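# Bridge sticks across the well and rest block centered

## Task

Four desks with one arm each surround a square well that has nothing under it except the floor; the well's centre is at scene x = 0, y = 0 and its edges run along x and y. The arms sit roughly at (metres, facing angle counter-clockwise from +x): arm1 (+0.22, +0.56, +0.72) facing -90; arm2 (-0.52, +0.50, +0.72) facing -90; arm3 (-0.22, -0.56, +0.72) facing +90; arm4 (+0.52, -0.50, +0.72) facing +90. No single wooden stick spans the well. Get the wooden block to rest with its centre above the well's middle; block and sticks are allowed to overhang the well, and any number of arms may help. It counts only if the arrangement stays put without any robot holding it, so release everything and move the arms away at the end.

## Robot and tools

Robots: four identical Kinova Gen3 arms named arm1, arm2, arm3 and arm4. Each has seven revolute joints, a Robotiq 2F-85 two-finger gripper and a wrist camera. The hand can reach about 1.0 m from the joint 1 axis at full extension. Cameras: arm1_cam_wrist, arm2_cam_wrist, arm3_cam_wrist, arm4_cam_wrist, plus cam_high, which is fixed in the room.

Frame: a single scene frame for everything, origin on the floor, +z up. The well centre is at x = 0, y = 0. The hand point is midway between the fingertips; the hand's z axis runs along the fingers and its y axis is the direction the fingers close. No line of output prints the arm foot poses.

execute_actions(actions, cameras): actions is a list holding exactly one action, or empty to just fetch state and images. An action is an object keyed by arm name; each arm entry contains "joints", an object of absolute joint targets keyed by name. These are destinations, not offsets. Per arm the keys are joint1_rad to joint7_rad (radians) and gripper_m (metres, fingertip gap). Any subset may be given; arms or joints left out keep whatever old target they had and may still be pushing toward it. Ranges: joint1_rad, joint3_rad, joint5_rad, joint7_rad -69.115 to 69.115; joint2_rad -2.249 to 2.249; joint4_rad -2.579 to 2.579; joint6_rad -2.099 to 2.099; gripper_m 0 to 0.085 (0 closed). Done tolerances are ±0.01 rad for joints, ±0.003 m for the gripper. Signs: joint1 rotates the whole arm about its base axis, positive clockwise viewed from above, and at 0 the arm extends in the direction its base faces. joint2 is the shoulder: 0 is upright, positive leans forward. joint3 spins the upper arm about its length. joint4 is the elbow: 0 is straight, positive (with joint3 at 0) bends the same way positive joint2 leans. joint5 spins the forearm. joint6 is the wrist: 0 is straight, positive (with joint5 at 0) bends like positive joint4. joint7 rolls the hand, positive counter-clockwise seen from behind the hand. cameras lists which images to return: omitted, null or ["all"] gives all; [] gives none; an unknown name rejects the call. An unknown key or out-of-range value rejects the whole call and nothing moves. All motions in an action begin together; an arm's joints are speed- and acceleration-limited and from rest arrive together, but after a big move the result can come back before the arm has arrived. Paths between postures can sweep wide.

Result lines: each robot's state including joint_positions, a "pictures" line naming the cameras in image order, and joint_status per commanded joint. "done" means within tolerance (resending the same target won't nudge it). "off_target" means it stopped short and may still push. "contact_stop" or "time_out" means the old target is dropped and the joint holds where it is. "joint command not followed" (with a "cause:" line) means a safety check held back that arm's joint targets (the gripper still acts); such joints show "not_followed" and may be retried on later actions until valid targets are sent. on_its_own reports motion you did not command. MOTOR HOT warns from 60 °C; at 75 °C an OVER-TEMPERATURE FAULT lets that arm sag, and its unfinished keys read "limit_stop_at_motor_heat" (resend targets). A torque fault at a joint's load limit (joints 1–4: 46.9 N m, joints 5–7: 29.5 N m, held weight included) freezes the arm and gripper for 10 s and skips its remaining commands. If a result reports a stop, later motion, wait and finished_scene calls in that same reply are skipped.

wait(seconds): 0 to 10 s, commands nothing, returns the same as an empty action.

zoom_image(camera, region): enlarges part of a camera's most recent full image; region is [x0, y0, x1, y1] in pixels from the top-left, at most 504 by 504.

finished_scene(scene): ends the current scene (give its number) after the last command has been held; irreversible, and its result reports success and the next task. Sending a reply with no tool call ends everything. If resuming from a summary, first call execute_actions with an empty list to learn the scene and task.

While you think, the robots keep holding the last command; a loose object may occasionally be bumped by something. Avoid: knocking or dropping objects out of the work area (ends the scene), hard presses or hits between robots (the separation check can be late and ignores gripper against another arm), the arm pushing hard on objects or desks since it does not stop on contact, dropping, slipping or slamming things, and holding loads long enough to overheat. Finish with the grippers opened and the arms moved clear.

Each tool is called after "Emit:" as a command line: name --argument value for each argument, lists and objects as JSON in quotes; but a table of rows of numbers goes row by row, as --pt "numbers of a row", without its own name.

## Session

Emit:
execute_actions --actions '[]'

Scene clock: 0.00 s.
Motor temperatures (°C, as the motors report them): arm1=[30 26 24 26 36 33 38] | arm2=[32 26 26 30 32 36 38] | arm3=[26 26 25 27 36 34 39] | arm4=[30 31 28 26 35 37 47]
arm1.joint_positions: joint1_rad=+0.324 joint2_rad=-0.300 joint3_rad=-0.117 joint4_rad=+1.612 joint5_rad=+0.006 joint6_rad=+1.941 joint7_rad=+1.714 gripper_m=+0.085
arm1.joint_status: not commanded
arm1.hand: x=+0.1659 y=+0.4255 z=+1.2848 quat_wxyz=(+0.049, -0.736, -0.674, -0.034) (m; scene frame)
arm2.joint_positions: joint1_rad=+0.342 joint2_rad=-0.391 joint3_rad=-0.071 joint4_rad=+1.591 joint5_rad=-0.037 joint6_rad=+1.947 joint7_rad=+1.428 gripper_m=+0.085
arm2.joint_status: not commanded
arm2.hand: x=-0.5606 y=+0.3692 z=+1.2603 quat_wxyz=(+0.003, -0.822, -0.570, -0.010) (m; scene frame)
arm3.joint_positions: joint1_rad=+0.376 joint2_rad=-0.386 joint3_rad=-0.077 joint4_rad=+1.580 joint5_rad=-0.049 joint6_rad=+2.003 joint7_rad=+1.373 gripper_m=+0.085
arm3.joint_status: not commanded
arm3.hand: x=-0.1802 y=-0.4497 z=+1.2732 quat_wxyz=(+0.027, +0.531, -0.847, +0.013) (m; scene frame)
arm4.joint_positions: joint1_rad=+0.432 joint2_rad=-0.342 joint3_rad=-0.087 joint4_rad=+1.517 joint5_rad=-0.044 joint6_rad=+2.006 joint7_rad=+1.098 gripper_m=+0.085
arm4.joint_status: not commanded
arm4.hand: x=+0.5709 y=-0.3660 z=+1.2500 quat_wxyz=(+0.020, +0.375, -0.927, +0.020) (m; scene frame)
pictures: arm1_cam_wrist, arm2_cam_wrist, arm3_cam_wrist, arm4_cam_wrist, cam_high
Images, in order (width x height): arm1_cam_wrist 504x504, arm2_cam_wrist 504x504, arm3_cam_wrist 504x504, arm4_cam_wrist 504x504, cam_high 504x504.

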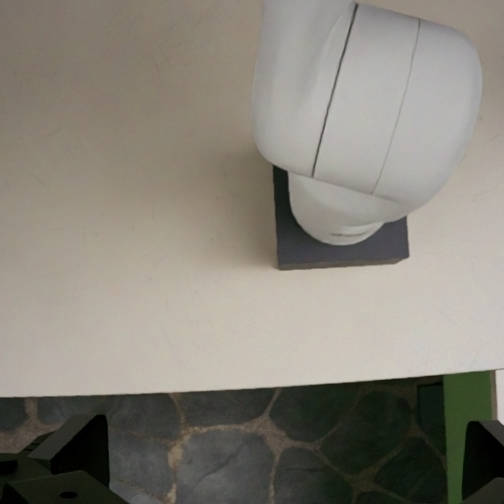

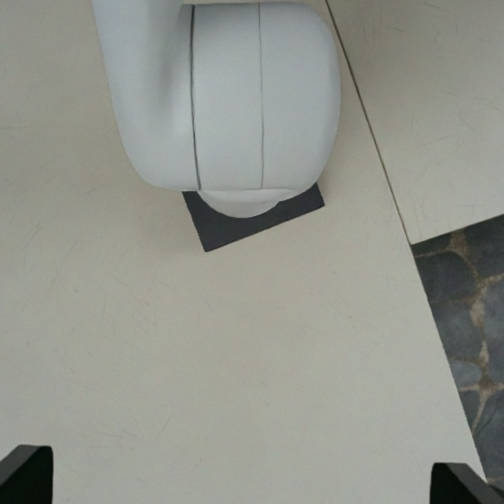

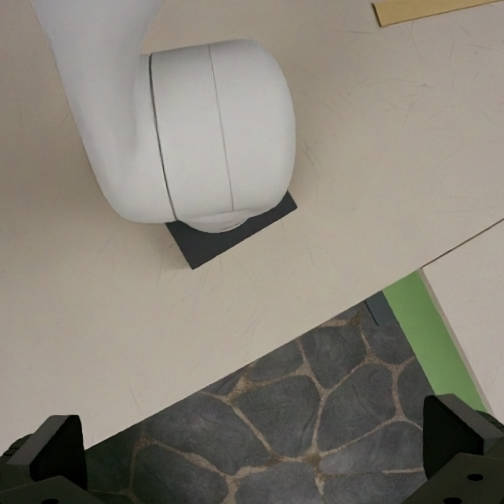

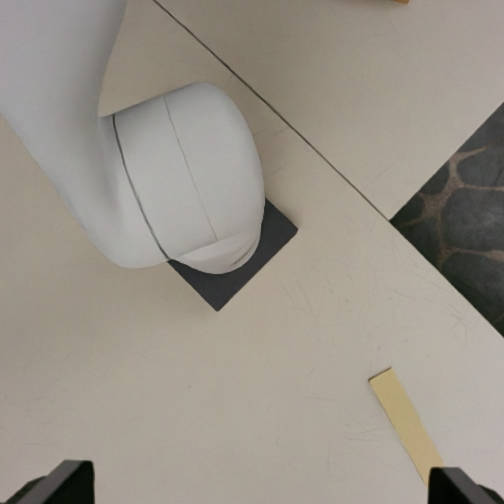

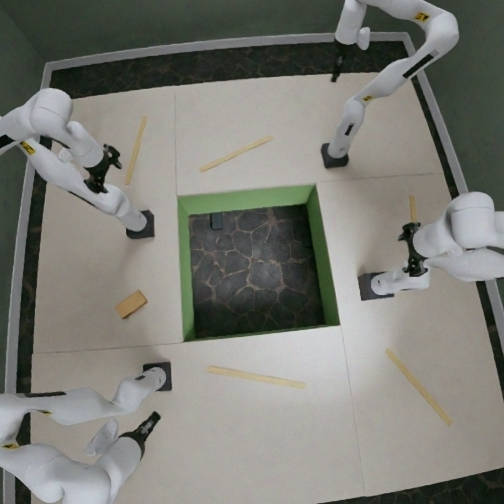

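Emit:
zoom_image --camera "cam_high" --region '[90, 100, 290, 300]'

Emit:
zoom_image --camera "cam_high" --region '[90, 250, 330, 430]'

Emit:
zoom_image --camera "cam_high" --region '[280, 130, 500, 440]'

Region (90, 100, 290, 300) of cam_high's 504x504 image, scaled by 2.520, with more detail than that image has.

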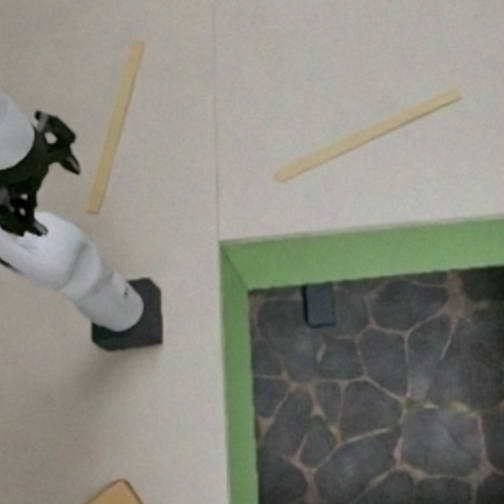

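Region (90, 250, 330, 430) of cam_high's 504x504 image, scaled by 2.100, with more detail than that image has; it fills the top 378 rows of this view, and the rest is white.

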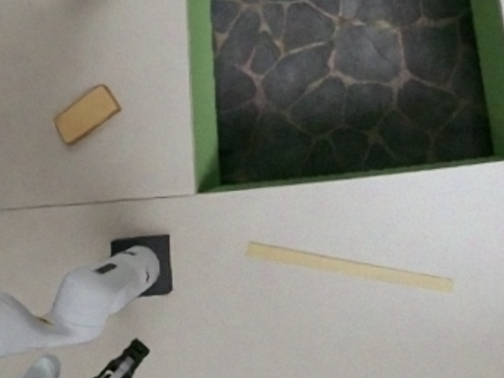

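Region (280, 130, 500, 440) of cam_high's 504x504 image, scaled by 1.626, with more detail than that image has; it fills the left 358 columns of this view, and the rest is white.

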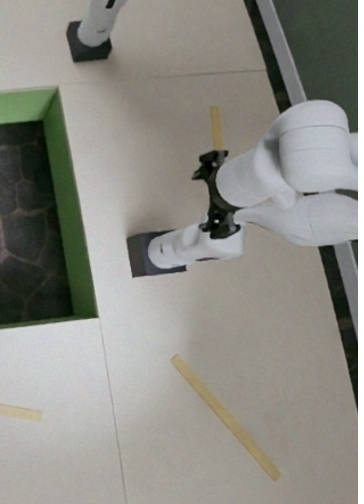

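Emit:
execute_actions --actions '[{"arm1":{"joints":{"joint1_rad":-1.77,"joint2_rad":0.519,"joint3_rad":0,"joint4_rad":2.076,"joint5_rad":0,"joint6_rad":0.547,"joint7_rad":1.93}},"arm2":{"joints":{"joint1_rad":0.28,"joint2_rad":0.538,"joint3_rad":0,"joint4_rad":1.8,"joint5_rad":0,"joint6_rad":0.804,"joint7_rad":2.24}},"arm3":{"joints":{"joint1_rad":-1.73,"joint2_rad":0.405,"joint3_rad":0,"joint4_rad":2.107,"joint5_rad":0,"joint6_rad":0.63,"joint7_rad":1.17}},"arm4":{"joints":{"joint1_rad":0.03,"joint2_rad":0.305,"joint3_rad":0,"joint4_rad":2.107,"joint5_rad":0,"joint6_rad":0.73,"joint7_rad":1.34}}}]'

Scene clock: 5.17 s.
Motor temperatures (°C, as the motors report them): arm1=[30 26 24 26 36 33 38] | arm2=[32 26 26 30 32 36 38] | arm3=[26 26 25 27 36 34 39] | arm4=[30 31 28 26 35 37 47]
arm1.joint_positions: joint1_rad=-1.770 joint2_rad=+0.519 joint3_rad=+0.000 joint4_rad=+2.076 joint5_rad=+0.000 joint6_rad=+0.547 joint7_rad=+1.930 gripper_m=+0.085
arm1.joint_status: all done
arm1.hand: x=+0.5874 y=+0.6039 z=+0.8955 quat_wxyz=(+0.002, +0.268, -0.963, +0.001) (m; scene frame)
arm2.joint_positions: joint1_rad=+0.280 joint2_rad=+0.538 joint3_rad=+0.000 joint4_rad=+1.800 joint5_rad=+0.000 joint6_rad=+0.804 joint7_rad=+2.240 gripper_m=+0.085
arm2.joint_status: all done
arm2.hand: x=-0.6467 y=+0.0745 z=+0.8962 quat_wxyz=(+0.001, -0.537, -0.843, -0.007) (m; scene frame)
arm3.joint_positions: joint1_rad=-1.730 joint2_rad=+0.405 joint3_rad=+0.000 joint4_rad=+2.107 joint5_rad=+0.000 joint6_rad=+0.630 joint7_rad=+1.170 gripper_m=+0.085
arm3.joint_status: all done
arm3.hand: x=-0.5659 y=-0.6026 z=+0.9002 quat_wxyz=(+0.000, +0.995, -0.104, +0.000) (m; scene frame)
arm4.joint_positions: joint1_rad=+0.030 joint2_rad=+0.305 joint3_rad=+0.000 joint4_rad=+2.107 joint5_rad=+0.000 joint6_rad=+0.730 joint7_rad=+1.340 gripper_m=+0.085
arm4.joint_status: all done
arm4.hand: x=+0.5533 y=-0.1627 z=+0.8957 quat_wxyz=(+0.004, +0.611, -0.792, +0.007) (m; scene frame)
pictures: arm1_cam_wrist, arm2_cam_wrist, arm3_cam_wrist, arm4_cam_wrist, cam_high
Images, in order (width x height): arm1_cam_wrist 504x504, arm2_cam_wrist 504x504, arm3_cam_wrist 504x504, arm4_cam_wrist 504x504, cam_high 504x504.

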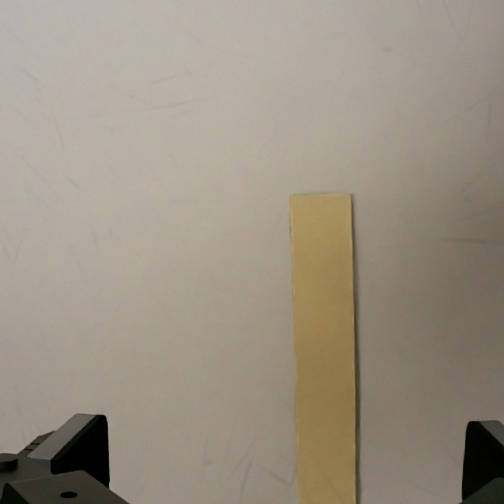

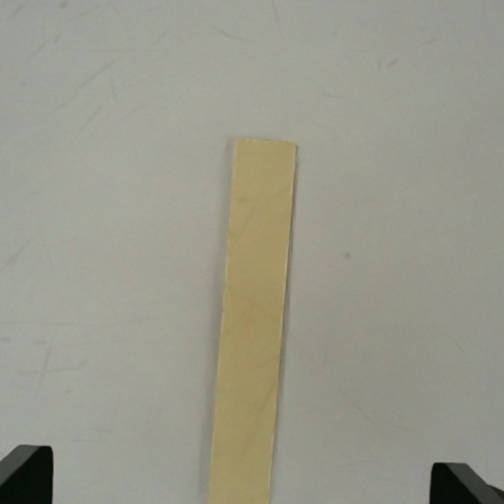

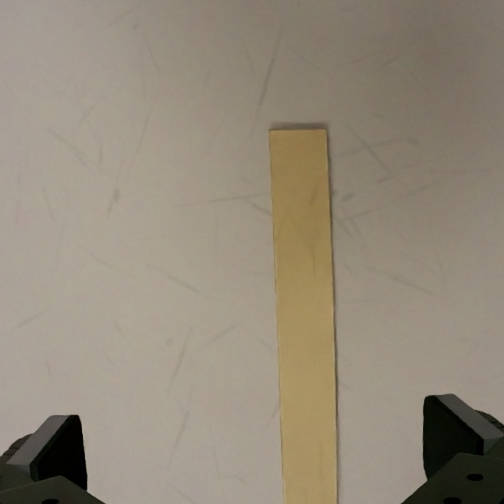

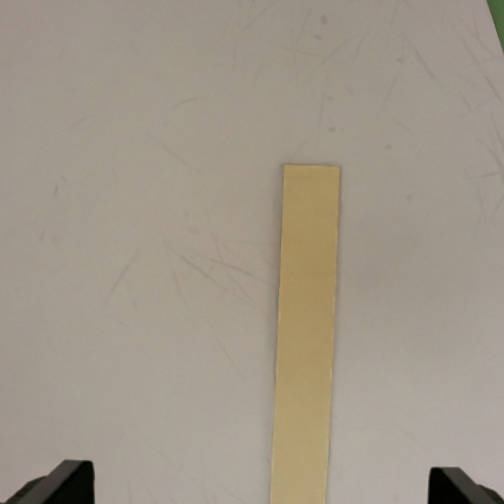

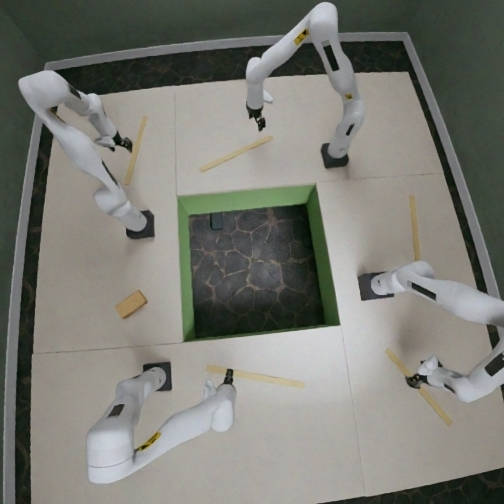

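Emit:
execute_actions --actions '[{"arm1":{"joints":{"joint1_rad":-1.825,"joint2_rad":0.937,"joint4_rad":2.1,"joint6_rad":0.105,"joint7_rad":1.89}},"arm2":{"joints":{"joint2_rad":0.867,"joint4_rad":1.879,"joint6_rad":0.396,"joint7_rad":2.19}},"arm3":{"joints":{"joint1_rad":-1.81,"joint2_rad":0.843,"joint4_rad":2.182,"joint6_rad":0.117,"joint7_rad":1.10}},"arm4":{"joints":{"joint1_rad":-0.03,"joint2_rad":0.725,"joint4_rad":2.235,"joint6_rad":0.182,"joint7_rad":1.26}}}]'

Scene clock: 7.40 s.
Motor temperatures (°C, as the motors report them): arm1=[30 26 24 26 36 33 38] | arm2=[32 26 26 30 32 36 38] | arm3=[26 26 25 27 36 34 39] | arm4=[30 31 28 26 35 37 47]
arm1.joint_positions: joint1_rad=-1.825 joint2_rad=+0.937 joint3_rad=+0.000 joint4_rad=+2.100 joint5_rad=+0.000 joint6_rad=+0.105 joint7_rad=+1.890 gripper_m=+0.085
arm1.joint_status: all done
arm1.hand: x=+0.5838 y=+0.6238 z=+0.7352 quat_wxyz=(+0.002, +0.276, -0.961, +0.001) (m; scene frame)
arm2.joint_positions: joint1_rad=+0.280 joint2_rad=+0.867 joint3_rad=+0.000 joint4_rad=+1.879 joint5_rad=+0.000 joint6_rad=+0.396 joint7_rad=+2.190 gripper_m=+0.085
arm2.joint_status: all done
arm2.hand: x=-0.6459 y=+0.0764 z=+0.7353 quat_wxyz=(+0.001, -0.558, -0.830, -0.007) (m; scene frame)
arm3.joint_positions: joint1_rad=-1.810 joint2_rad=+0.843 joint3_rad=+0.000 joint4_rad=+2.182 joint5_rad=+0.000 joint6_rad=+0.117 joint7_rad=+1.100 gripper_m=+0.085
arm3.joint_status: all done
arm3.hand: x=-0.5615 y=-0.6304 z=+0.7353 quat_wxyz=(+0.000, +0.995, -0.099, +0.000) (m; scene frame)
arm4.joint_positions: joint1_rad=-0.030 joint2_rad=+0.725 joint3_rad=+0.000 joint4_rad=+2.235 joint5_rad=+0.000 joint6_rad=+0.182 joint7_rad=+1.260 gripper_m=+0.085
arm4.joint_status: all done
arm4.hand: x=+0.5334 y=-0.1640 z=+0.7344 quat_wxyz=(+0.004, +0.603, -0.798, +0.007) (m; scene frame)
pictures: arm1_cam_wrist, arm2_cam_wrist, arm3_cam_wrist, arm4_cam_wrist, cam_high
Images, in order (width x height): arm1_cam_wrist 504x504, arm2_cam_wrist 504x504, arm3_cam_wrist 504x504, arm4_cam_wrist 504x504, cam_high 504x504.

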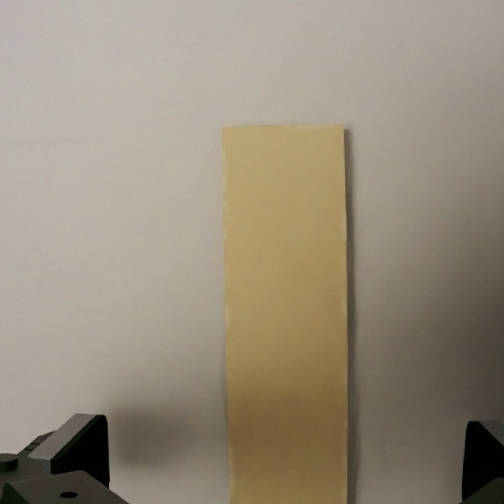

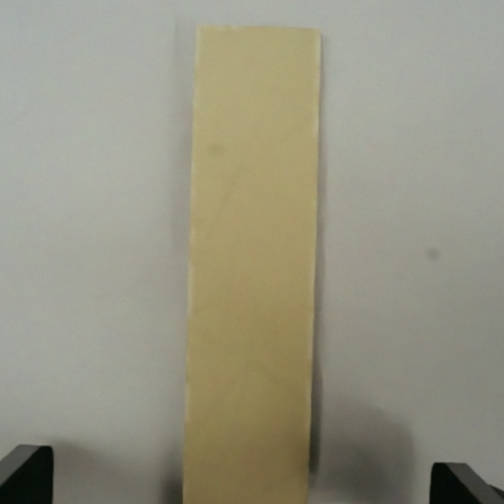

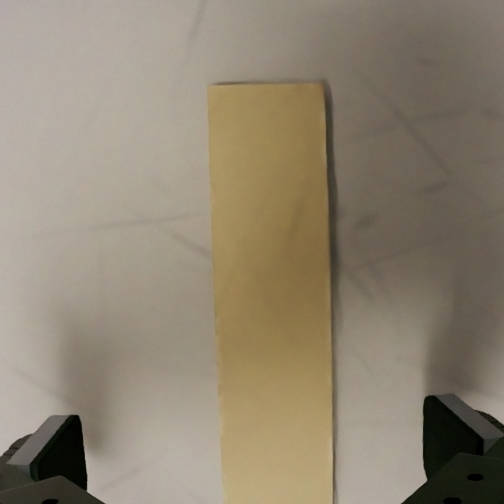

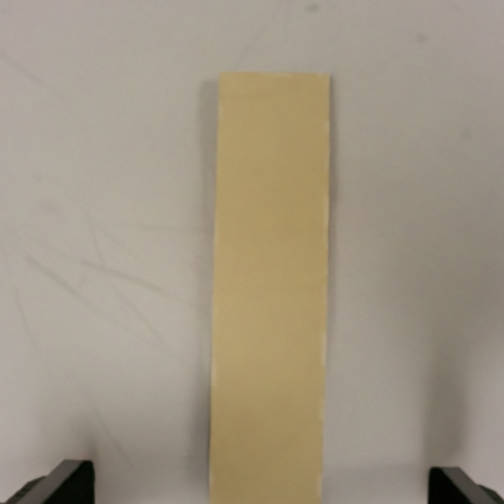

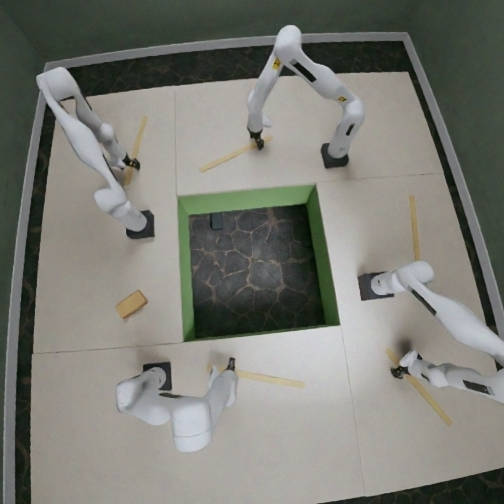

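Emit:
execute_actions --actions '[{"arm1":{"joints":{"joint2_rad":0.964,"joint6_rad":0.078,"gripper_m":0.05}},"arm2":{"joints":{"joint2_rad":0.89,"joint6_rad":0.373,"gripper_m":0.05}},"arm3":{"joints":{"joint2_rad":0.872,"joint6_rad":0.088,"gripper_m":0.05}},"arm4":{"joints":{"joint2_rad":0.753,"joint6_rad":0.154,"gripper_m":0.05}}}]' --cameras '["arm1_cam_wrist"]'

Emit:
execute_actions --actions '[{"arm1":{"joints":{"gripper_m":0.0}},"arm2":{"joints":{"gripper_m":0.0}},"arm3":{"joints":{"gripper_m":0.0}},"arm4":{"joints":{"gripper_m":0.0}}}]' --cameras '["arm1_cam_wrist"]'

Scene clock: 9.63 s.
Motor temperatures (°C, as the motors report them): arm1=[30 26 24 26 36 33 38] | arm2=[32 26 26 30 32 36 38] | arm3=[26 26 25 27 36 34 39] | arm4=[30 31 28 26 35 37 47]
arm1.joint_positions: joint1_rad=-1.825 joint2_rad=+0.937 joint3_rad=+0.000 joint4_rad=+2.100 joint5_rad=+0.000 joint6_rad=+0.084 joint7_rad=+1.890 gripper_m=+0.050
arm1.joint_status: joint2_rad time_out (moved +0.000 of +0.027); the others done
arm1.hand: x=+0.5902 y=+0.6254 z=+0.7354 quat_wxyz=(-0.009, +0.276, -0.961, +0.001) (m; scene frame)
arm2.joint_positions: joint1_rad=+0.280 joint2_rad=+0.862 joint3_rad=+0.000 joint4_rad=+1.879 joint5_rad=+0.000 joint6_rad=+0.381 joint7_rad=+2.190 gripper_m=+0.050
arm2.joint_status: joint2_rad time_out (moved -0.005 of +0.023); the others done
arm2.hand: x=-0.6473 y=+0.0702 z=+0.7374 quat_wxyz=(-0.002, -0.558, -0.830, +0.003) (m; scene frame)
arm3.joint_positions: joint1_rad=-1.810 joint2_rad=+0.843 joint3_rad=+0.000 joint4_rad=+2.182 joint5_rad=+0.000 joint6_rad=+0.097 joint7_rad=+1.100 gripper_m=+0.050
arm3.joint_status: joint2_rad time_out (moved +0.000 of +0.029); the others done
arm3.hand: x=-0.5673 y=-0.6320 z=+0.7352 quat_wxyz=(+0.004, +0.995, -0.099, -0.010) (m; scene frame)
arm4.joint_positions: joint1_rad=-0.030 joint2_rad=+0.717 joint3_rad=+0.000 joint4_rad=+2.235 joint5_rad=+0.000 joint6_rad=+0.162 joint7_rad=+1.260 gripper_m=+0.050
arm4.joint_status: joint2_rad time_out (moved -0.008 of +0.028); the others done
arm4.hand: x=+0.5331 y=-0.1552 z=+0.7371 quat_wxyz=(-0.004, +0.603, -0.798, -0.004) (m; scene frame)
pictures: arm1_cam_wrist
Images, in order (width x height): arm1_cam_wrist 504x504.

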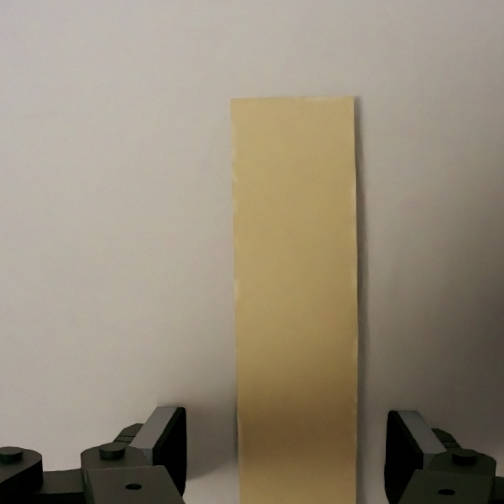

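not run: a stop came earlier in this reply.

Emit:
execute_actions --actions '[{"arm1":{"joints":{"joint2_rad":0.923,"joint6_rad":0.119}},"arm2":{"joints":{"joint2_rad":0.851,"joint6_rad":0.412}},"arm3":{"joints":{"joint2_rad":0.828,"joint6_rad":0.132}},"arm4":{"joints":{"joint2_rad":0.702,"joint6_rad":0.205}}}]' --cameras '[]'

Emit:
execute_actions --actions '[{"arm1":{"joints":{"gripper_m":0.0}},"arm2":{"joints":{"gripper_m":0.0}},"arm3":{"joints":{"gripper_m":0.0}},"arm4":{"joints":{"gripper_m":0.0}}}]'

Scene clock: 10.57 s.
Motor temperatures (°C, as the motors report them): arm1=[30 26 24 26 36 33 38] | arm2=[32 26 26 30 32 36 38] | arm3=[26 26 25 27 36 34 39] | arm4=[30 31 28 26 35 37 47]
arm1.joint_positions: joint1_rad=-1.825 joint2_rad=+0.923 joint3_rad=+0.000 joint4_rad=+2.100 joint5_rad=+0.000 joint6_rad=+0.119 joint7_rad=+1.890 gripper_m=+0.050
arm1.joint_status: all done
arm1.hand: x=+0.5846 y=+0.6240 z=+0.7404 quat_wxyz=(+0.002, +0.276, -0.961, +0.001) (m; scene frame)
arm2.joint_positions: joint1_rad=+0.280 joint2_rad=+0.851 joint3_rad=+0.000 joint4_rad=+1.879 joint5_rad=+0.000 joint6_rad=+0.412 joint7_rad=+2.190 gripper_m=+0.050
arm2.joint_status: all done
arm2.hand: x=-0.6459 y=+0.0761 z=+0.7423 quat_wxyz=(+0.001, -0.558, -0.830, -0.007) (m; scene frame)
arm3.joint_positions: joint1_rad=-1.810 joint2_rad=+0.828 joint3_rad=+0.000 joint4_rad=+2.182 joint5_rad=+0.000 joint6_rad=+0.132 joint7_rad=+1.100 gripper_m=+0.050
arm3.joint_status: all done
arm3.hand: x=-0.5618 y=-0.6305 z=+0.7405 quat_wxyz=(+0.000, +0.995, -0.099, +0.000) (m; scene frame)
arm4.joint_positions: joint1_rad=-0.030 joint2_rad=+0.702 joint3_rad=+0.000 joint4_rad=+2.235 joint5_rad=+0.000 joint6_rad=+0.205 joint7_rad=+1.260 gripper_m=+0.050
arm4.joint_status: all done
arm4.hand: x=+0.5334 y=-0.1642 z=+0.7421 quat_wxyz=(+0.004, +0.603, -0.798, +0.008) (m; scene frame)
pictures: none
No camera images: the call's "cameras" was empty. Leave "cameras" out to get every camera's image.

Scene clock: 11.43 s.
Motor temperatures (°C, as the motors report them): arm1=[30 26 24 26 36 33 38] | arm2=[32 26 26 30 32 36 38] | arm3=[26 26 25 27 36 34 39] | arm4=[30 31 28 26 35 37 47]
arm1.joint_positions: joint1_rad=-1.825 joint2_rad=+0.921 joint3_rad=+0.000 joint4_rad=+2.100 joint5_rad=+0.000 joint6_rad=+0.119 joint7_rad=+1.890 gripper_m=+0.023
arm1.joint_status: gripper_m off_target (ended at +0.023, target +0.000)
arm1.hand: x=+0.5849 y=+0.6242 z=+0.7411 quat_wxyz=(+0.001, +0.276, -0.961, +0.001) (m; scene frame)
arm2.joint_positions: joint1_rad=+0.280 joint2_rad=+0.849 joint3_rad=+0.000 joint4_rad=+1.879 joint5_rad=+0.000 joint6_rad=+0.413 joint7_rad=+2.190 gripper_m=+0.023
arm2.joint_status: gripper_m off_target (ended at +0.023, target +0.000)
arm2.hand: x=-0.6459 y=+0.0758 z=+0.7430 quat_wxyz=(+0.001, -0.558, -0.830, -0.006) (m; scene frame)
arm3.joint_positions: joint1_rad=-1.810 joint2_rad=+0.826 joint3_rad=+0.000 joint4_rad=+2.183 joint5_rad=+0.000 joint6_rad=+0.133 joint7_rad=+1.100 gripper_m=+0.022
arm3.joint_status: gripper_m off_target (ended at +0.022, target +0.000)
arm3.hand: x=-0.5619 y=-0.6306 z=+0.7412 quat_wxyz=(+0.000, +0.995, -0.099, -0.001) (m; scene frame)
arm4.joint_positions: joint1_rad=-0.030 joint2_rad=+0.700 joint3_rad=+0.000 joint4_rad=+2.236 joint5_rad=+0.000 joint6_rad=+0.206 joint7_rad=+1.260 gripper_m=+0.022
arm4.joint_status: gripper_m off_target (ended at +0.022, target +0.000)
arm4.hand: x=+0.5334 y=-0.1641 z=+0.7428 quat_wxyz=(+0.004, +0.603, -0.798, +0.007) (m; scene frame)
pictures: arm1_cam_wrist, arm2_cam_wrist, arm3_cam_wrist, arm4_cam_wrist, cam_high
Images, in order (width x height): arm1_cam_wrist 504x504, arm2_cam_wrist 504x504, arm3_cam_wrist 504x504, arm4_cam_wrist 504x504, cam_high 504x504.

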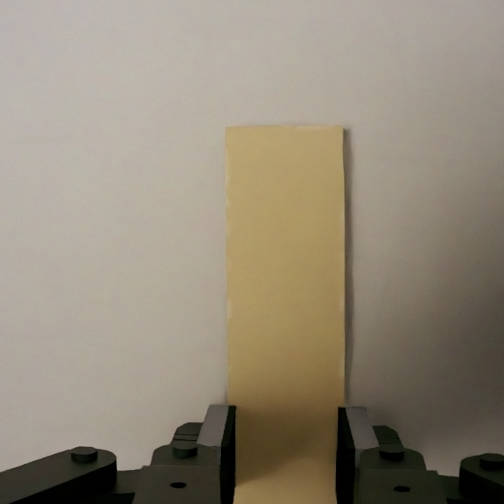

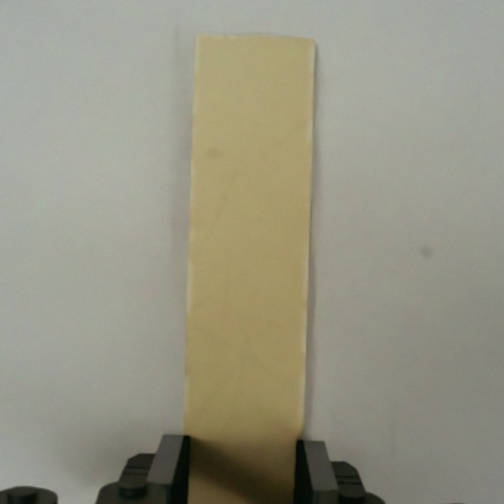

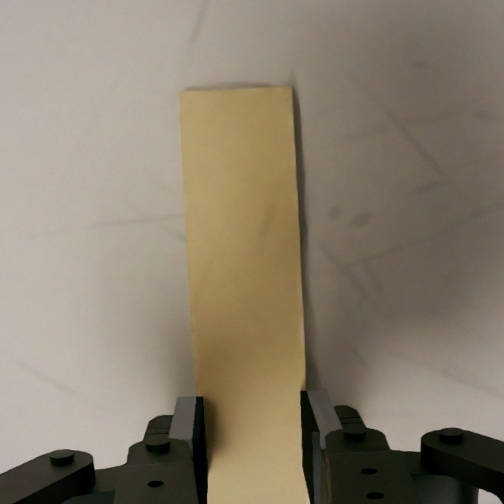

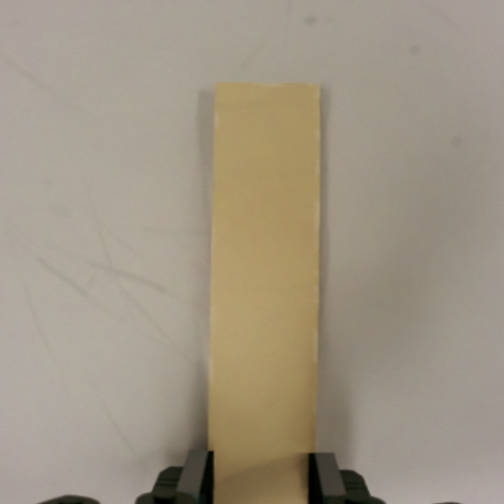

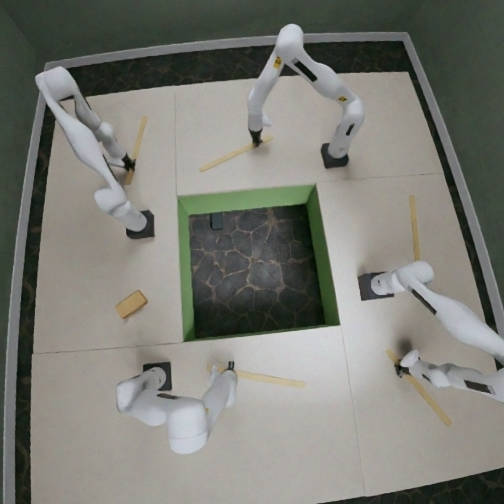

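Emit:
execute_actions --actions '[{"arm1":{"joints":{"joint2_rad":0.519,"joint6_rad":0.5}},"arm2":{"joints":{"joint2_rad":0.74,"joint6_rad":0.5}},"arm3":{"joints":{"joint2_rad":0.405,"joint6_rad":0.53}},"arm4":{"joints":{"joint2_rad":0.56,"joint6_rad":0.33}}}]' --cameras '[]'

Emit:
execute_actions --actions '[{"arm1":{"joints":{"joint1_rad":0.693,"joint2_rad":0.4,"joint4_rad":2.531,"joint5_rad":0.371,"joint6_rad":0.0,"joint7_rad":2.0}},"arm2":{"joints":{"joint1_rad":0.75}},"arm3":{"joints":{"joint1_rad":0.717,"joint2_rad":0.3,"joint4_rad":2.508,"joint5_rad":0.608,"joint6_rad":0.1,"joint7_rad":1.75}},"arm4":{"joints":{"joint1_rad":0.5}}}]' --cameras '["cam_high"]'

Scene clock: 14.57 s.
Motor temperatures (°C, as the motors report them): arm1=[30 26 24 26 36 33 38] | arm2=[32 26 26 30 32 36 38] | arm3=[26 26 25 27 36 34 39] | arm4=[30 31 28 26 35 37 47]
arm1.joint_positions: joint1_rad=-1.825 joint2_rad=+0.520 joint3_rad=+0.000 joint4_rad=+2.100 joint5_rad=+0.000 joint6_rad=+0.500 joint7_rad=+1.890 gripper_m=+0.023
arm1.joint_status: all done
arm1.hand: x=+0.5848 y=+0.6243 z=+0.8915 quat_wxyz=(-0.009, +0.276, -0.961, +0.001) (m; scene frame)
arm2.joint_positions: joint1_rad=+0.280 joint2_rad=+0.741 joint3_rad=+0.000 joint4_rad=+1.879 joint5_rad=+0.000 joint6_rad=+0.500 joint7_rad=+2.190 gripper_m=+0.023
arm2.joint_status: all done
arm2.hand: x=-0.6474 y=+0.0704 z=+0.7911 quat_wxyz=(-0.002, -0.558, -0.830, +0.004) (m; scene frame)
arm3.joint_positions: joint1_rad=-1.810 joint2_rad=+0.406 joint3_rad=+0.000 joint4_rad=+2.182 joint5_rad=+0.000 joint6_rad=+0.530 joint7_rad=+1.100 gripper_m=+0.022
arm3.joint_status: all done
arm3.hand: x=-0.5498 y=-0.6272 z=+0.8869 quat_wxyz=(+0.004, +0.995, -0.099, -0.012) (m; scene frame)
arm4.joint_positions: joint1_rad=-0.030 joint2_rad=+0.560 joint3_rad=+0.000 joint4_rad=+2.235 joint5_rad=+0.000 joint6_rad=+0.330 joint7_rad=+1.260 gripper_m=+0.022
arm4.joint_status: all done
arm4.hand: x=+0.5333 y=-0.1636 z=+0.7894 quat_wxyz=(+0.000, +0.603, -0.798, +0.001) (m; scene frame)
pictures: none
No camera images: the call's "cameras" was empty. Leave "cameras" out to get every camera's image.

Scene clock: 18.20 s.
Motor temperatures (°C, as the motors report them): arm1=[30 26 24 26 36 33 38] | arm2=[32 26 26 30 32 36 38] | arm3=[26 26 25 27 36 34 39] | arm4=[30 31 28 26 35 37 47]
arm1.joint_positions: joint1_rad=+0.693 joint2_rad=+0.400 joint3_rad=+0.000 joint4_rad=+2.531 joint5_rad=+0.371 joint6_rad=+0.000 joint7_rad=+2.000 gripper_m=+0.023
arm1.joint_status: all done
arm1.hand: x=+0.0068 y=+0.3525 z=+0.8878 quat_wxyz=(-0.003, -0.670, -0.735, +0.106) (m; scene frame)
arm2.joint_positions: joint1_rad=+0.750 joint2_rad=+0.741 joint3_rad=+0.000 joint4_rad=+1.879 joint5_rad=+0.000 joint6_rad=+0.500 joint7_rad=+2.190 gripper_m=+0.023
arm2.joint_status: all done
arm2.hand: x=-0.8282 y=+0.1746 z=+0.7915 quat_wxyz=(+0.002, -0.736, -0.677, +0.005) (m; scene frame)
arm3.joint_positions: joint1_rad=+0.717 joint2_rad=+0.300 joint3_rad=+0.000 joint4_rad=+2.508 joint5_rad=+0.608 joint6_rad=+0.100 joint7_rad=+1.750 gripper_m=+0.022
arm3.joint_status: all done
arm3.hand: x=+0.0085 y=-0.3508 z=+0.8821 quat_wxyz=(-0.126, +0.733, -0.668, +0.022) (m; scene frame)
arm4.joint_positions: joint1_rad=+0.500 joint2_rad=+0.560 joint3_rad=+0.000 joint4_rad=+2.235 joint5_rad=+0.000 joint6_rad=+0.330 joint7_rad=+1.260 gripper_m=+0.022
arm4.joint_status: all done
arm4.hand: x=+0.7013 y=-0.2164 z=+0.7906 quat_wxyz=(-0.004, +0.373, -0.928, +0.003) (m; scene frame)
pictures: cam_high
Images, in order (width x height): cam_high 504x504.

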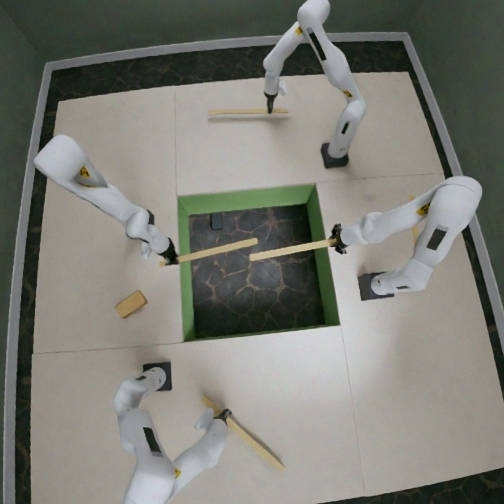

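Emit:
execute_actions --actions '[{"arm1":{"joints":{"joint2_rad":0.802,"joint6_rad":-0.367,"joint7_rad":1.923}},"arm2":{"joints":{"joint1_rad":-0.126,"joint2_rad":0.815,"joint4_rad":1.806,"joint5_rad":-0.405,"joint6_rad":0.521,"joint7_rad":3.323}},"arm3":{"joints":{"joint2_rad":0.661,"joint6_rad":-0.222,"joint7_rad":1.648}},"arm4":{"joints":{"joint1_rad":-0.166,"joint2_rad":0.765,"joint4_rad":1.801,"joint5_rad":-0.37,"joint6_rad":0.572,"joint7_rad":3.283}}}]'

Emit:
zoom_image --camera "cam_high" --region '[150, 150, 370, 370]'

Scene clock: 21.20 s.
Motor temperatures (°C, as the motors report them): arm1=[30 26 24 26 36 33 38] | arm2=[32 26 26 30 32 36 38] | arm3=[26 26 25 27 36 34 39] | arm4=[30 31 28 26 35 37 47]
arm1.joint_positions: joint1_rad=+0.693 joint2_rad=+0.802 joint3_rad=+0.000 joint4_rad=+2.531 joint5_rad=+0.371 joint6_rad=-0.367 joint7_rad=+1.923 gripper_m=+0.023
arm1.joint_status: all done
arm1.hand: x=+0.0406 y=+0.3298 z=+0.7909 quat_wxyz=(-0.071, -0.702, -0.705, +0.072) (m; scene frame)
arm2.joint_positions: joint1_rad=-0.126 joint2_rad=+0.815 joint3_rad=+0.000 joint4_rad=+1.806 joint5_rad=-0.405 joint6_rad=+0.521 joint7_rad=+3.323 gripper_m=+0.023
arm2.joint_status: all done
arm2.hand: x=-0.4028 y=+0.0404 z=+0.7756 quat_wxyz=(-0.102, +0.000, -0.995, -0.006) (m; scene frame)
arm3.joint_positions: joint1_rad=+0.717 joint2_rad=+0.661 joint3_rad=+0.000 joint4_rad=+2.508 joint5_rad=+0.608 joint6_rad=-0.222 joint7_rad=+1.648 gripper_m=+0.022
arm3.joint_status: all done
arm3.hand: x=-0.0401 y=-0.3203 z=+0.7910 quat_wxyz=(-0.070, +0.703, -0.704, -0.071) (m; scene frame)
arm4.joint_positions: joint1_rad=-0.166 joint2_rad=+0.765 joint3_rad=+0.000 joint4_rad=+1.801 joint5_rad=-0.370 joint6_rad=+0.572 joint7_rad=+3.283 gripper_m=+0.022
arm4.joint_status: all done
arm4.hand: x=+0.4044 y=-0.0397 z=+0.7721 quat_wxyz=(+0.008, +0.995, -0.001, -0.099) (m; scene frame)
pictures: arm1_cam_wrist, arm2_cam_wrist, arm3_cam_wrist, arm4_cam_wrist, cam_high
Images, in order (width x height): arm1_cam_wrist 504x504, arm2_cam_wrist 504x504, arm3_cam_wrist 504x504, arm4_cam_wrist 504x504, cam_high 504x504.

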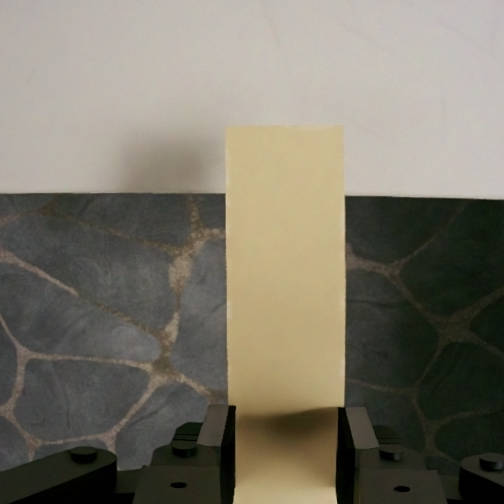

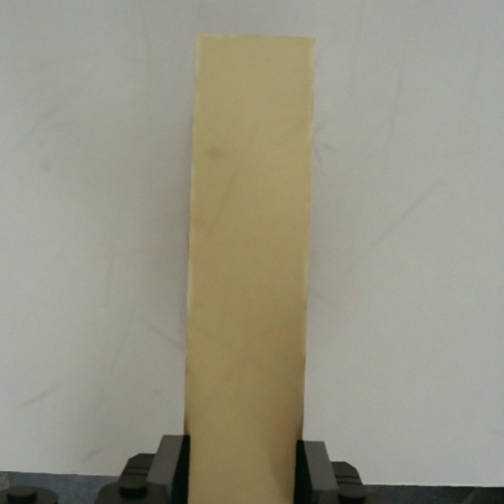

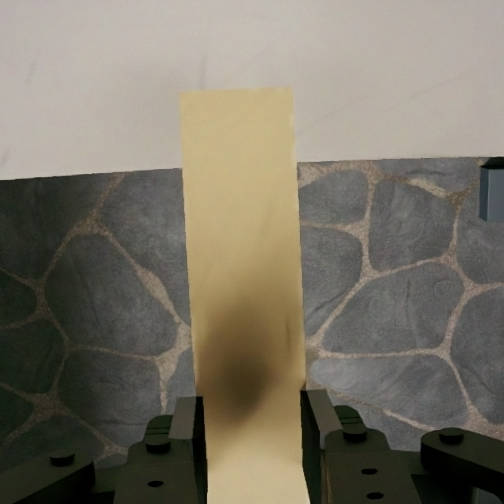

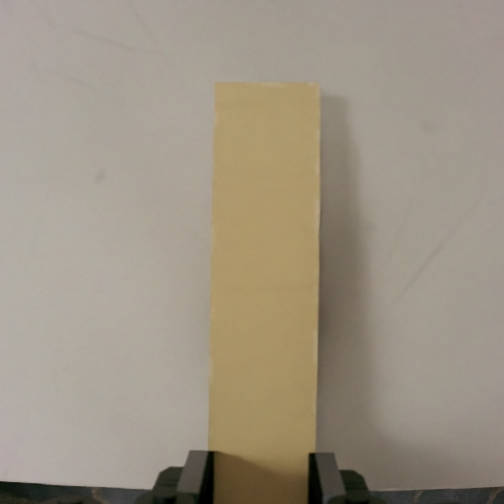

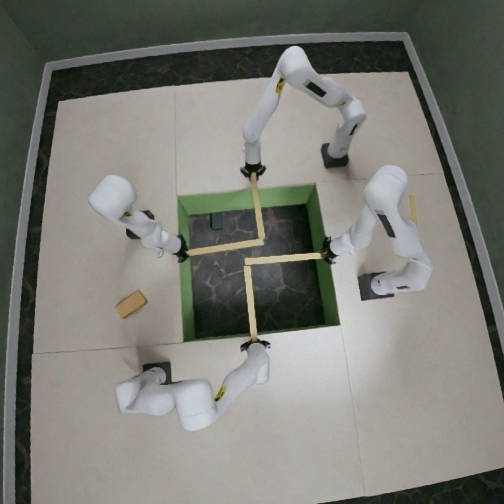

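Region (150, 150, 370, 370) of cam_high's 504x504 image, scaled by 2.291, with more detail than that image has.

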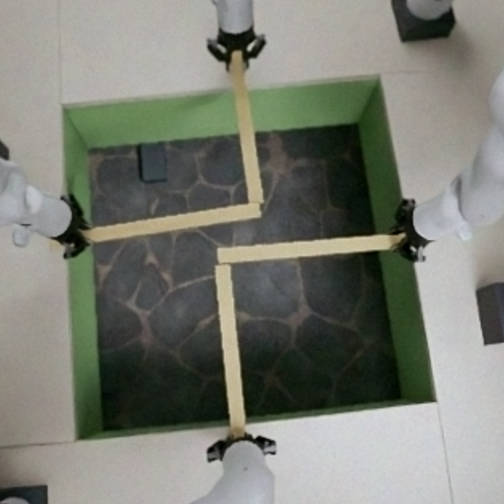

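Emit:
execute_actions --actions '[{"arm2":{"joints":{"joint1_rad":-0.31,"joint2_rad":0.81,"joint4_rad":1.73,"joint5_rad":-0.355,"joint6_rad":0.56,"joint7_rad":3.083}},"arm4":{"joints":{"joint1_rad":-0.35,"joint2_rad":0.758,"joint4_rad":1.721,"joint5_rad":-0.327,"joint6_rad":0.618,"joint7_rad":3.05}}}]'

Emit:
zoom_image --camera "cam_high" --region '[210, 210, 300, 300]'

Scene clock: 22.83 s.
Motor temperatures (°C, as the motors report them): arm1=[30 26 24 26 36 33 38] | arm2=[32 26 26 30 32 36 38] | arm3=[26 26 25 27 36 34 39] | arm4=[30 31 28 26 35 37 47]
arm1.joint_positions: joint1_rad=+0.693 joint2_rad=+0.802 joint3_rad=+0.000 joint4_rad=+2.531 joint5_rad=+0.371 joint6_rad=-0.367 joint7_rad=+1.923 gripper_m=+0.023
arm1.joint_status: not commanded
arm1.hand: x=+0.0406 y=+0.3298 z=+0.7909 quat_wxyz=(-0.071, -0.702, -0.705, +0.072) (m; scene frame)
arm2.joint_positions: joint1_rad=-0.310 joint2_rad=+0.811 joint3_rad=+0.000 joint4_rad=+1.730 joint5_rad=-0.355 joint6_rad=+0.560 joint7_rad=+3.083 gripper_m=+0.023
arm2.joint_status: all done
arm2.hand: x=-0.3135 y=+0.0393 z=+0.7909 quat_wxyz=(-0.101, +0.000, -0.995, -0.006) (m; scene frame)
arm3.joint_positions: joint1_rad=+0.717 joint2_rad=+0.661 joint3_rad=+0.000 joint4_rad=+2.508 joint5_rad=+0.608 joint6_rad=-0.222 joint7_rad=+1.648 gripper_m=+0.022
arm3.joint_status: not commanded
arm3.hand: x=-0.0401 y=-0.3203 z=+0.7910 quat_wxyz=(-0.070, +0.703, -0.704, -0.071) (m; scene frame)
arm4.joint_positions: joint1_rad=-0.350 joint2_rad=+0.758 joint3_rad=+0.000 joint4_rad=+1.721 joint5_rad=-0.327 joint6_rad=+0.618 joint7_rad=+3.050 gripper_m=+0.022
arm4.joint_status: all done
arm4.hand: x=+0.3143 y=-0.0383 z=+0.7897 quat_wxyz=(+0.009, +0.995, -0.001, -0.099) (m; scene frame)
pictures: arm1_cam_wrist, arm2_cam_wrist, arm3_cam_wrist, arm4_cam_wrist, cam_high
Images, in order (width x height): arm1_cam_wrist 504x504, arm2_cam_wrist 504x504, arm3_cam_wrist 504x504, arm4_cam_wrist 504x504, cam_high 504x504.

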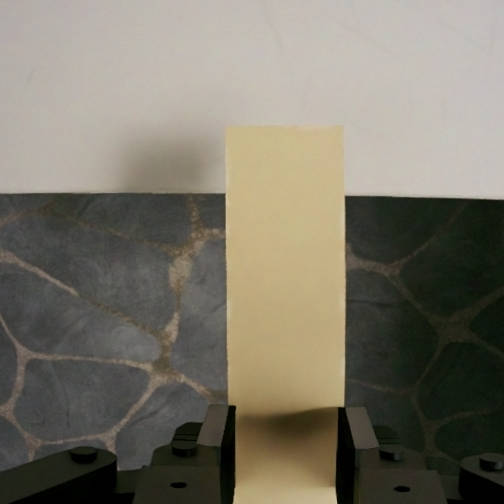

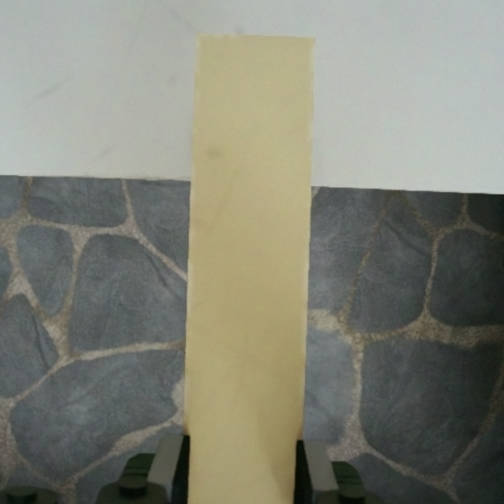

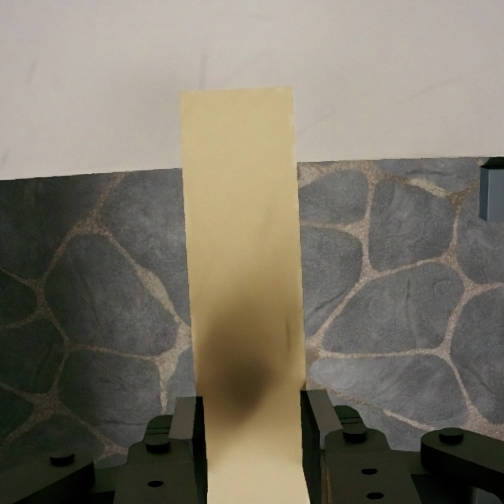

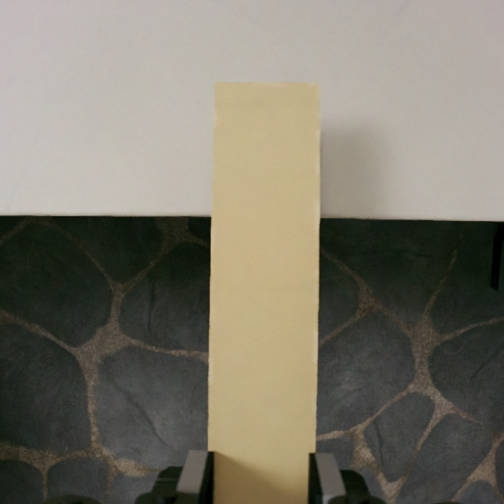

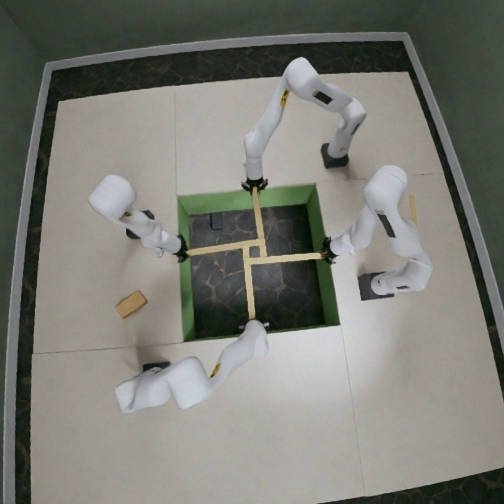

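Region (210, 210, 300, 300) of cam_high's 504x504 image, scaled by 5.600, with more detail than that image has.

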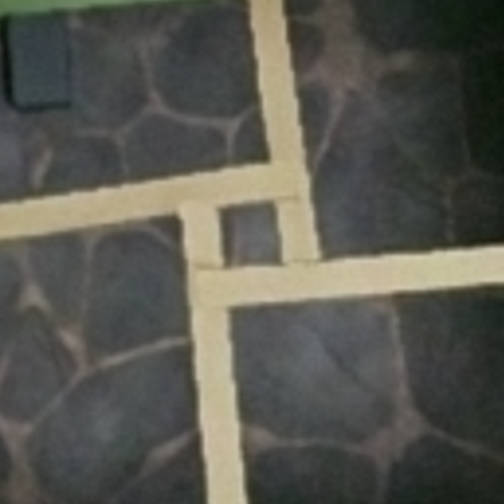

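Emit:
execute_actions --actions '[{"arm2":{"joints":{"joint1_rad":-0.344,"joint2_rad":0.799,"joint4_rad":1.715,"joint5_rad":-0.345,"joint6_rad":0.578,"joint7_rad":3.037}},"arm4":{"joints":{"joint1_rad":-0.384,"joint2_rad":0.756,"joint4_rad":1.706,"joint5_rad":-0.318,"joint6_rad":0.627,"joint7_rad":3.006}}}]' --cameras '["cam_high","arm2_cam_wrist","arm4_cam_wrist"]'

Emit:
zoom_image --camera "cam_high" --region '[210, 210, 300, 300]'

Scene clock: 23.80 s.
Motor temperatures (°C, as the motors report them): arm1=[30 26 24 26 36 33 38] | arm2=[32 26 26 30 32 36 38] | arm3=[26 26 25 27 36 34 39] | arm4=[30 31 28 26 35 37 47]
arm1.joint_positions: joint1_rad=+0.693 joint2_rad=+0.802 joint3_rad=+0.000 joint4_rad=+2.531 joint5_rad=+0.371 joint6_rad=-0.367 joint7_rad=+1.923 gripper_m=+0.023
arm1.joint_status: not commanded
arm1.hand: x=+0.0406 y=+0.3298 z=+0.7909 quat_wxyz=(-0.071, -0.702, -0.705, +0.072) (m; scene frame)
arm2.joint_positions: joint1_rad=-0.344 joint2_rad=+0.800 joint3_rad=+0.000 joint4_rad=+1.715 joint5_rad=-0.345 joint6_rad=+0.578 joint7_rad=+3.037 gripper_m=+0.023
arm2.joint_status: all done
arm2.hand: x=-0.2958 y=+0.0414 z=+0.7991 quat_wxyz=(-0.103, +0.000, -0.995, -0.007) (m; scene frame)
arm3.joint_positions: joint1_rad=+0.717 joint2_rad=+0.661 joint3_rad=+0.000 joint4_rad=+2.508 joint5_rad=+0.608 joint6_rad=-0.222 joint7_rad=+1.648 gripper_m=+0.022
arm3.joint_status: not commanded
arm3.hand: x=-0.0400 y=-0.3202 z=+0.7910 quat_wxyz=(-0.070, +0.703, -0.704, -0.071) (m; scene frame)
arm4.joint_positions: joint1_rad=-0.384 joint2_rad=+0.756 joint3_rad=+0.000 joint4_rad=+1.706 joint5_rad=-0.318 joint6_rad=+0.627 joint7_rad=+3.006 gripper_m=+0.022
arm4.joint_status: all done
arm4.hand: x=+0.2974 y=-0.0400 z=+0.7936 quat_wxyz=(+0.008, +0.995, -0.001, -0.099) (m; scene frame)
pictures: arm2_cam_wrist, arm4_cam_wrist, cam_high
Images, in order (width x height): arm2_cam_wrist 504x504, arm4_cam_wrist 504x504, cam_high 504x504.

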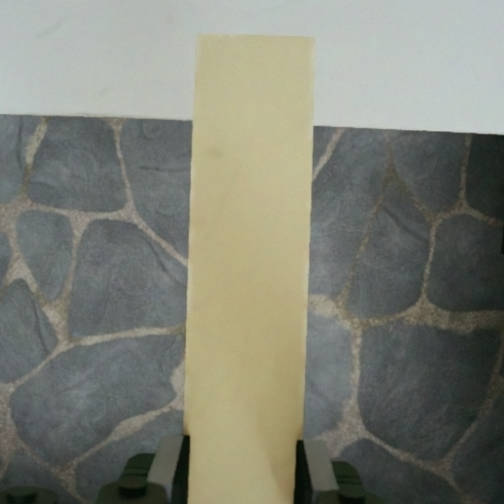

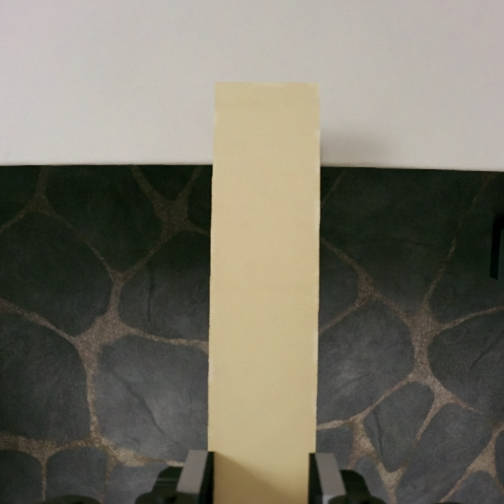

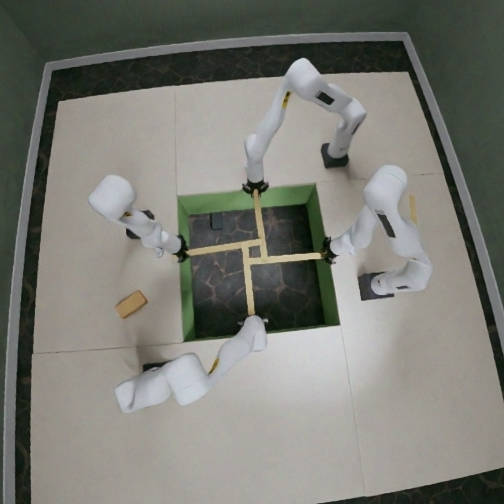

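Region (210, 210, 300, 300) of cam_high's 504x504 image, scaled by 5.600, with more detail than that image has.

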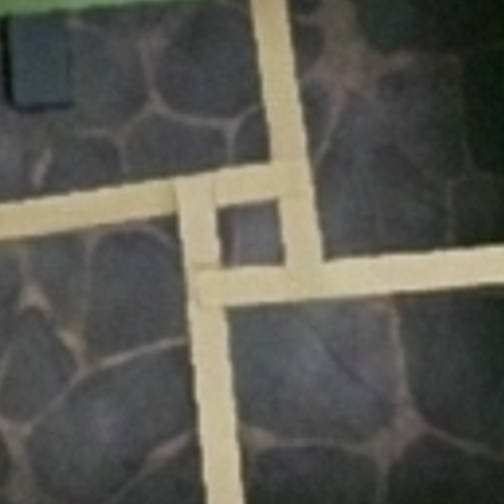

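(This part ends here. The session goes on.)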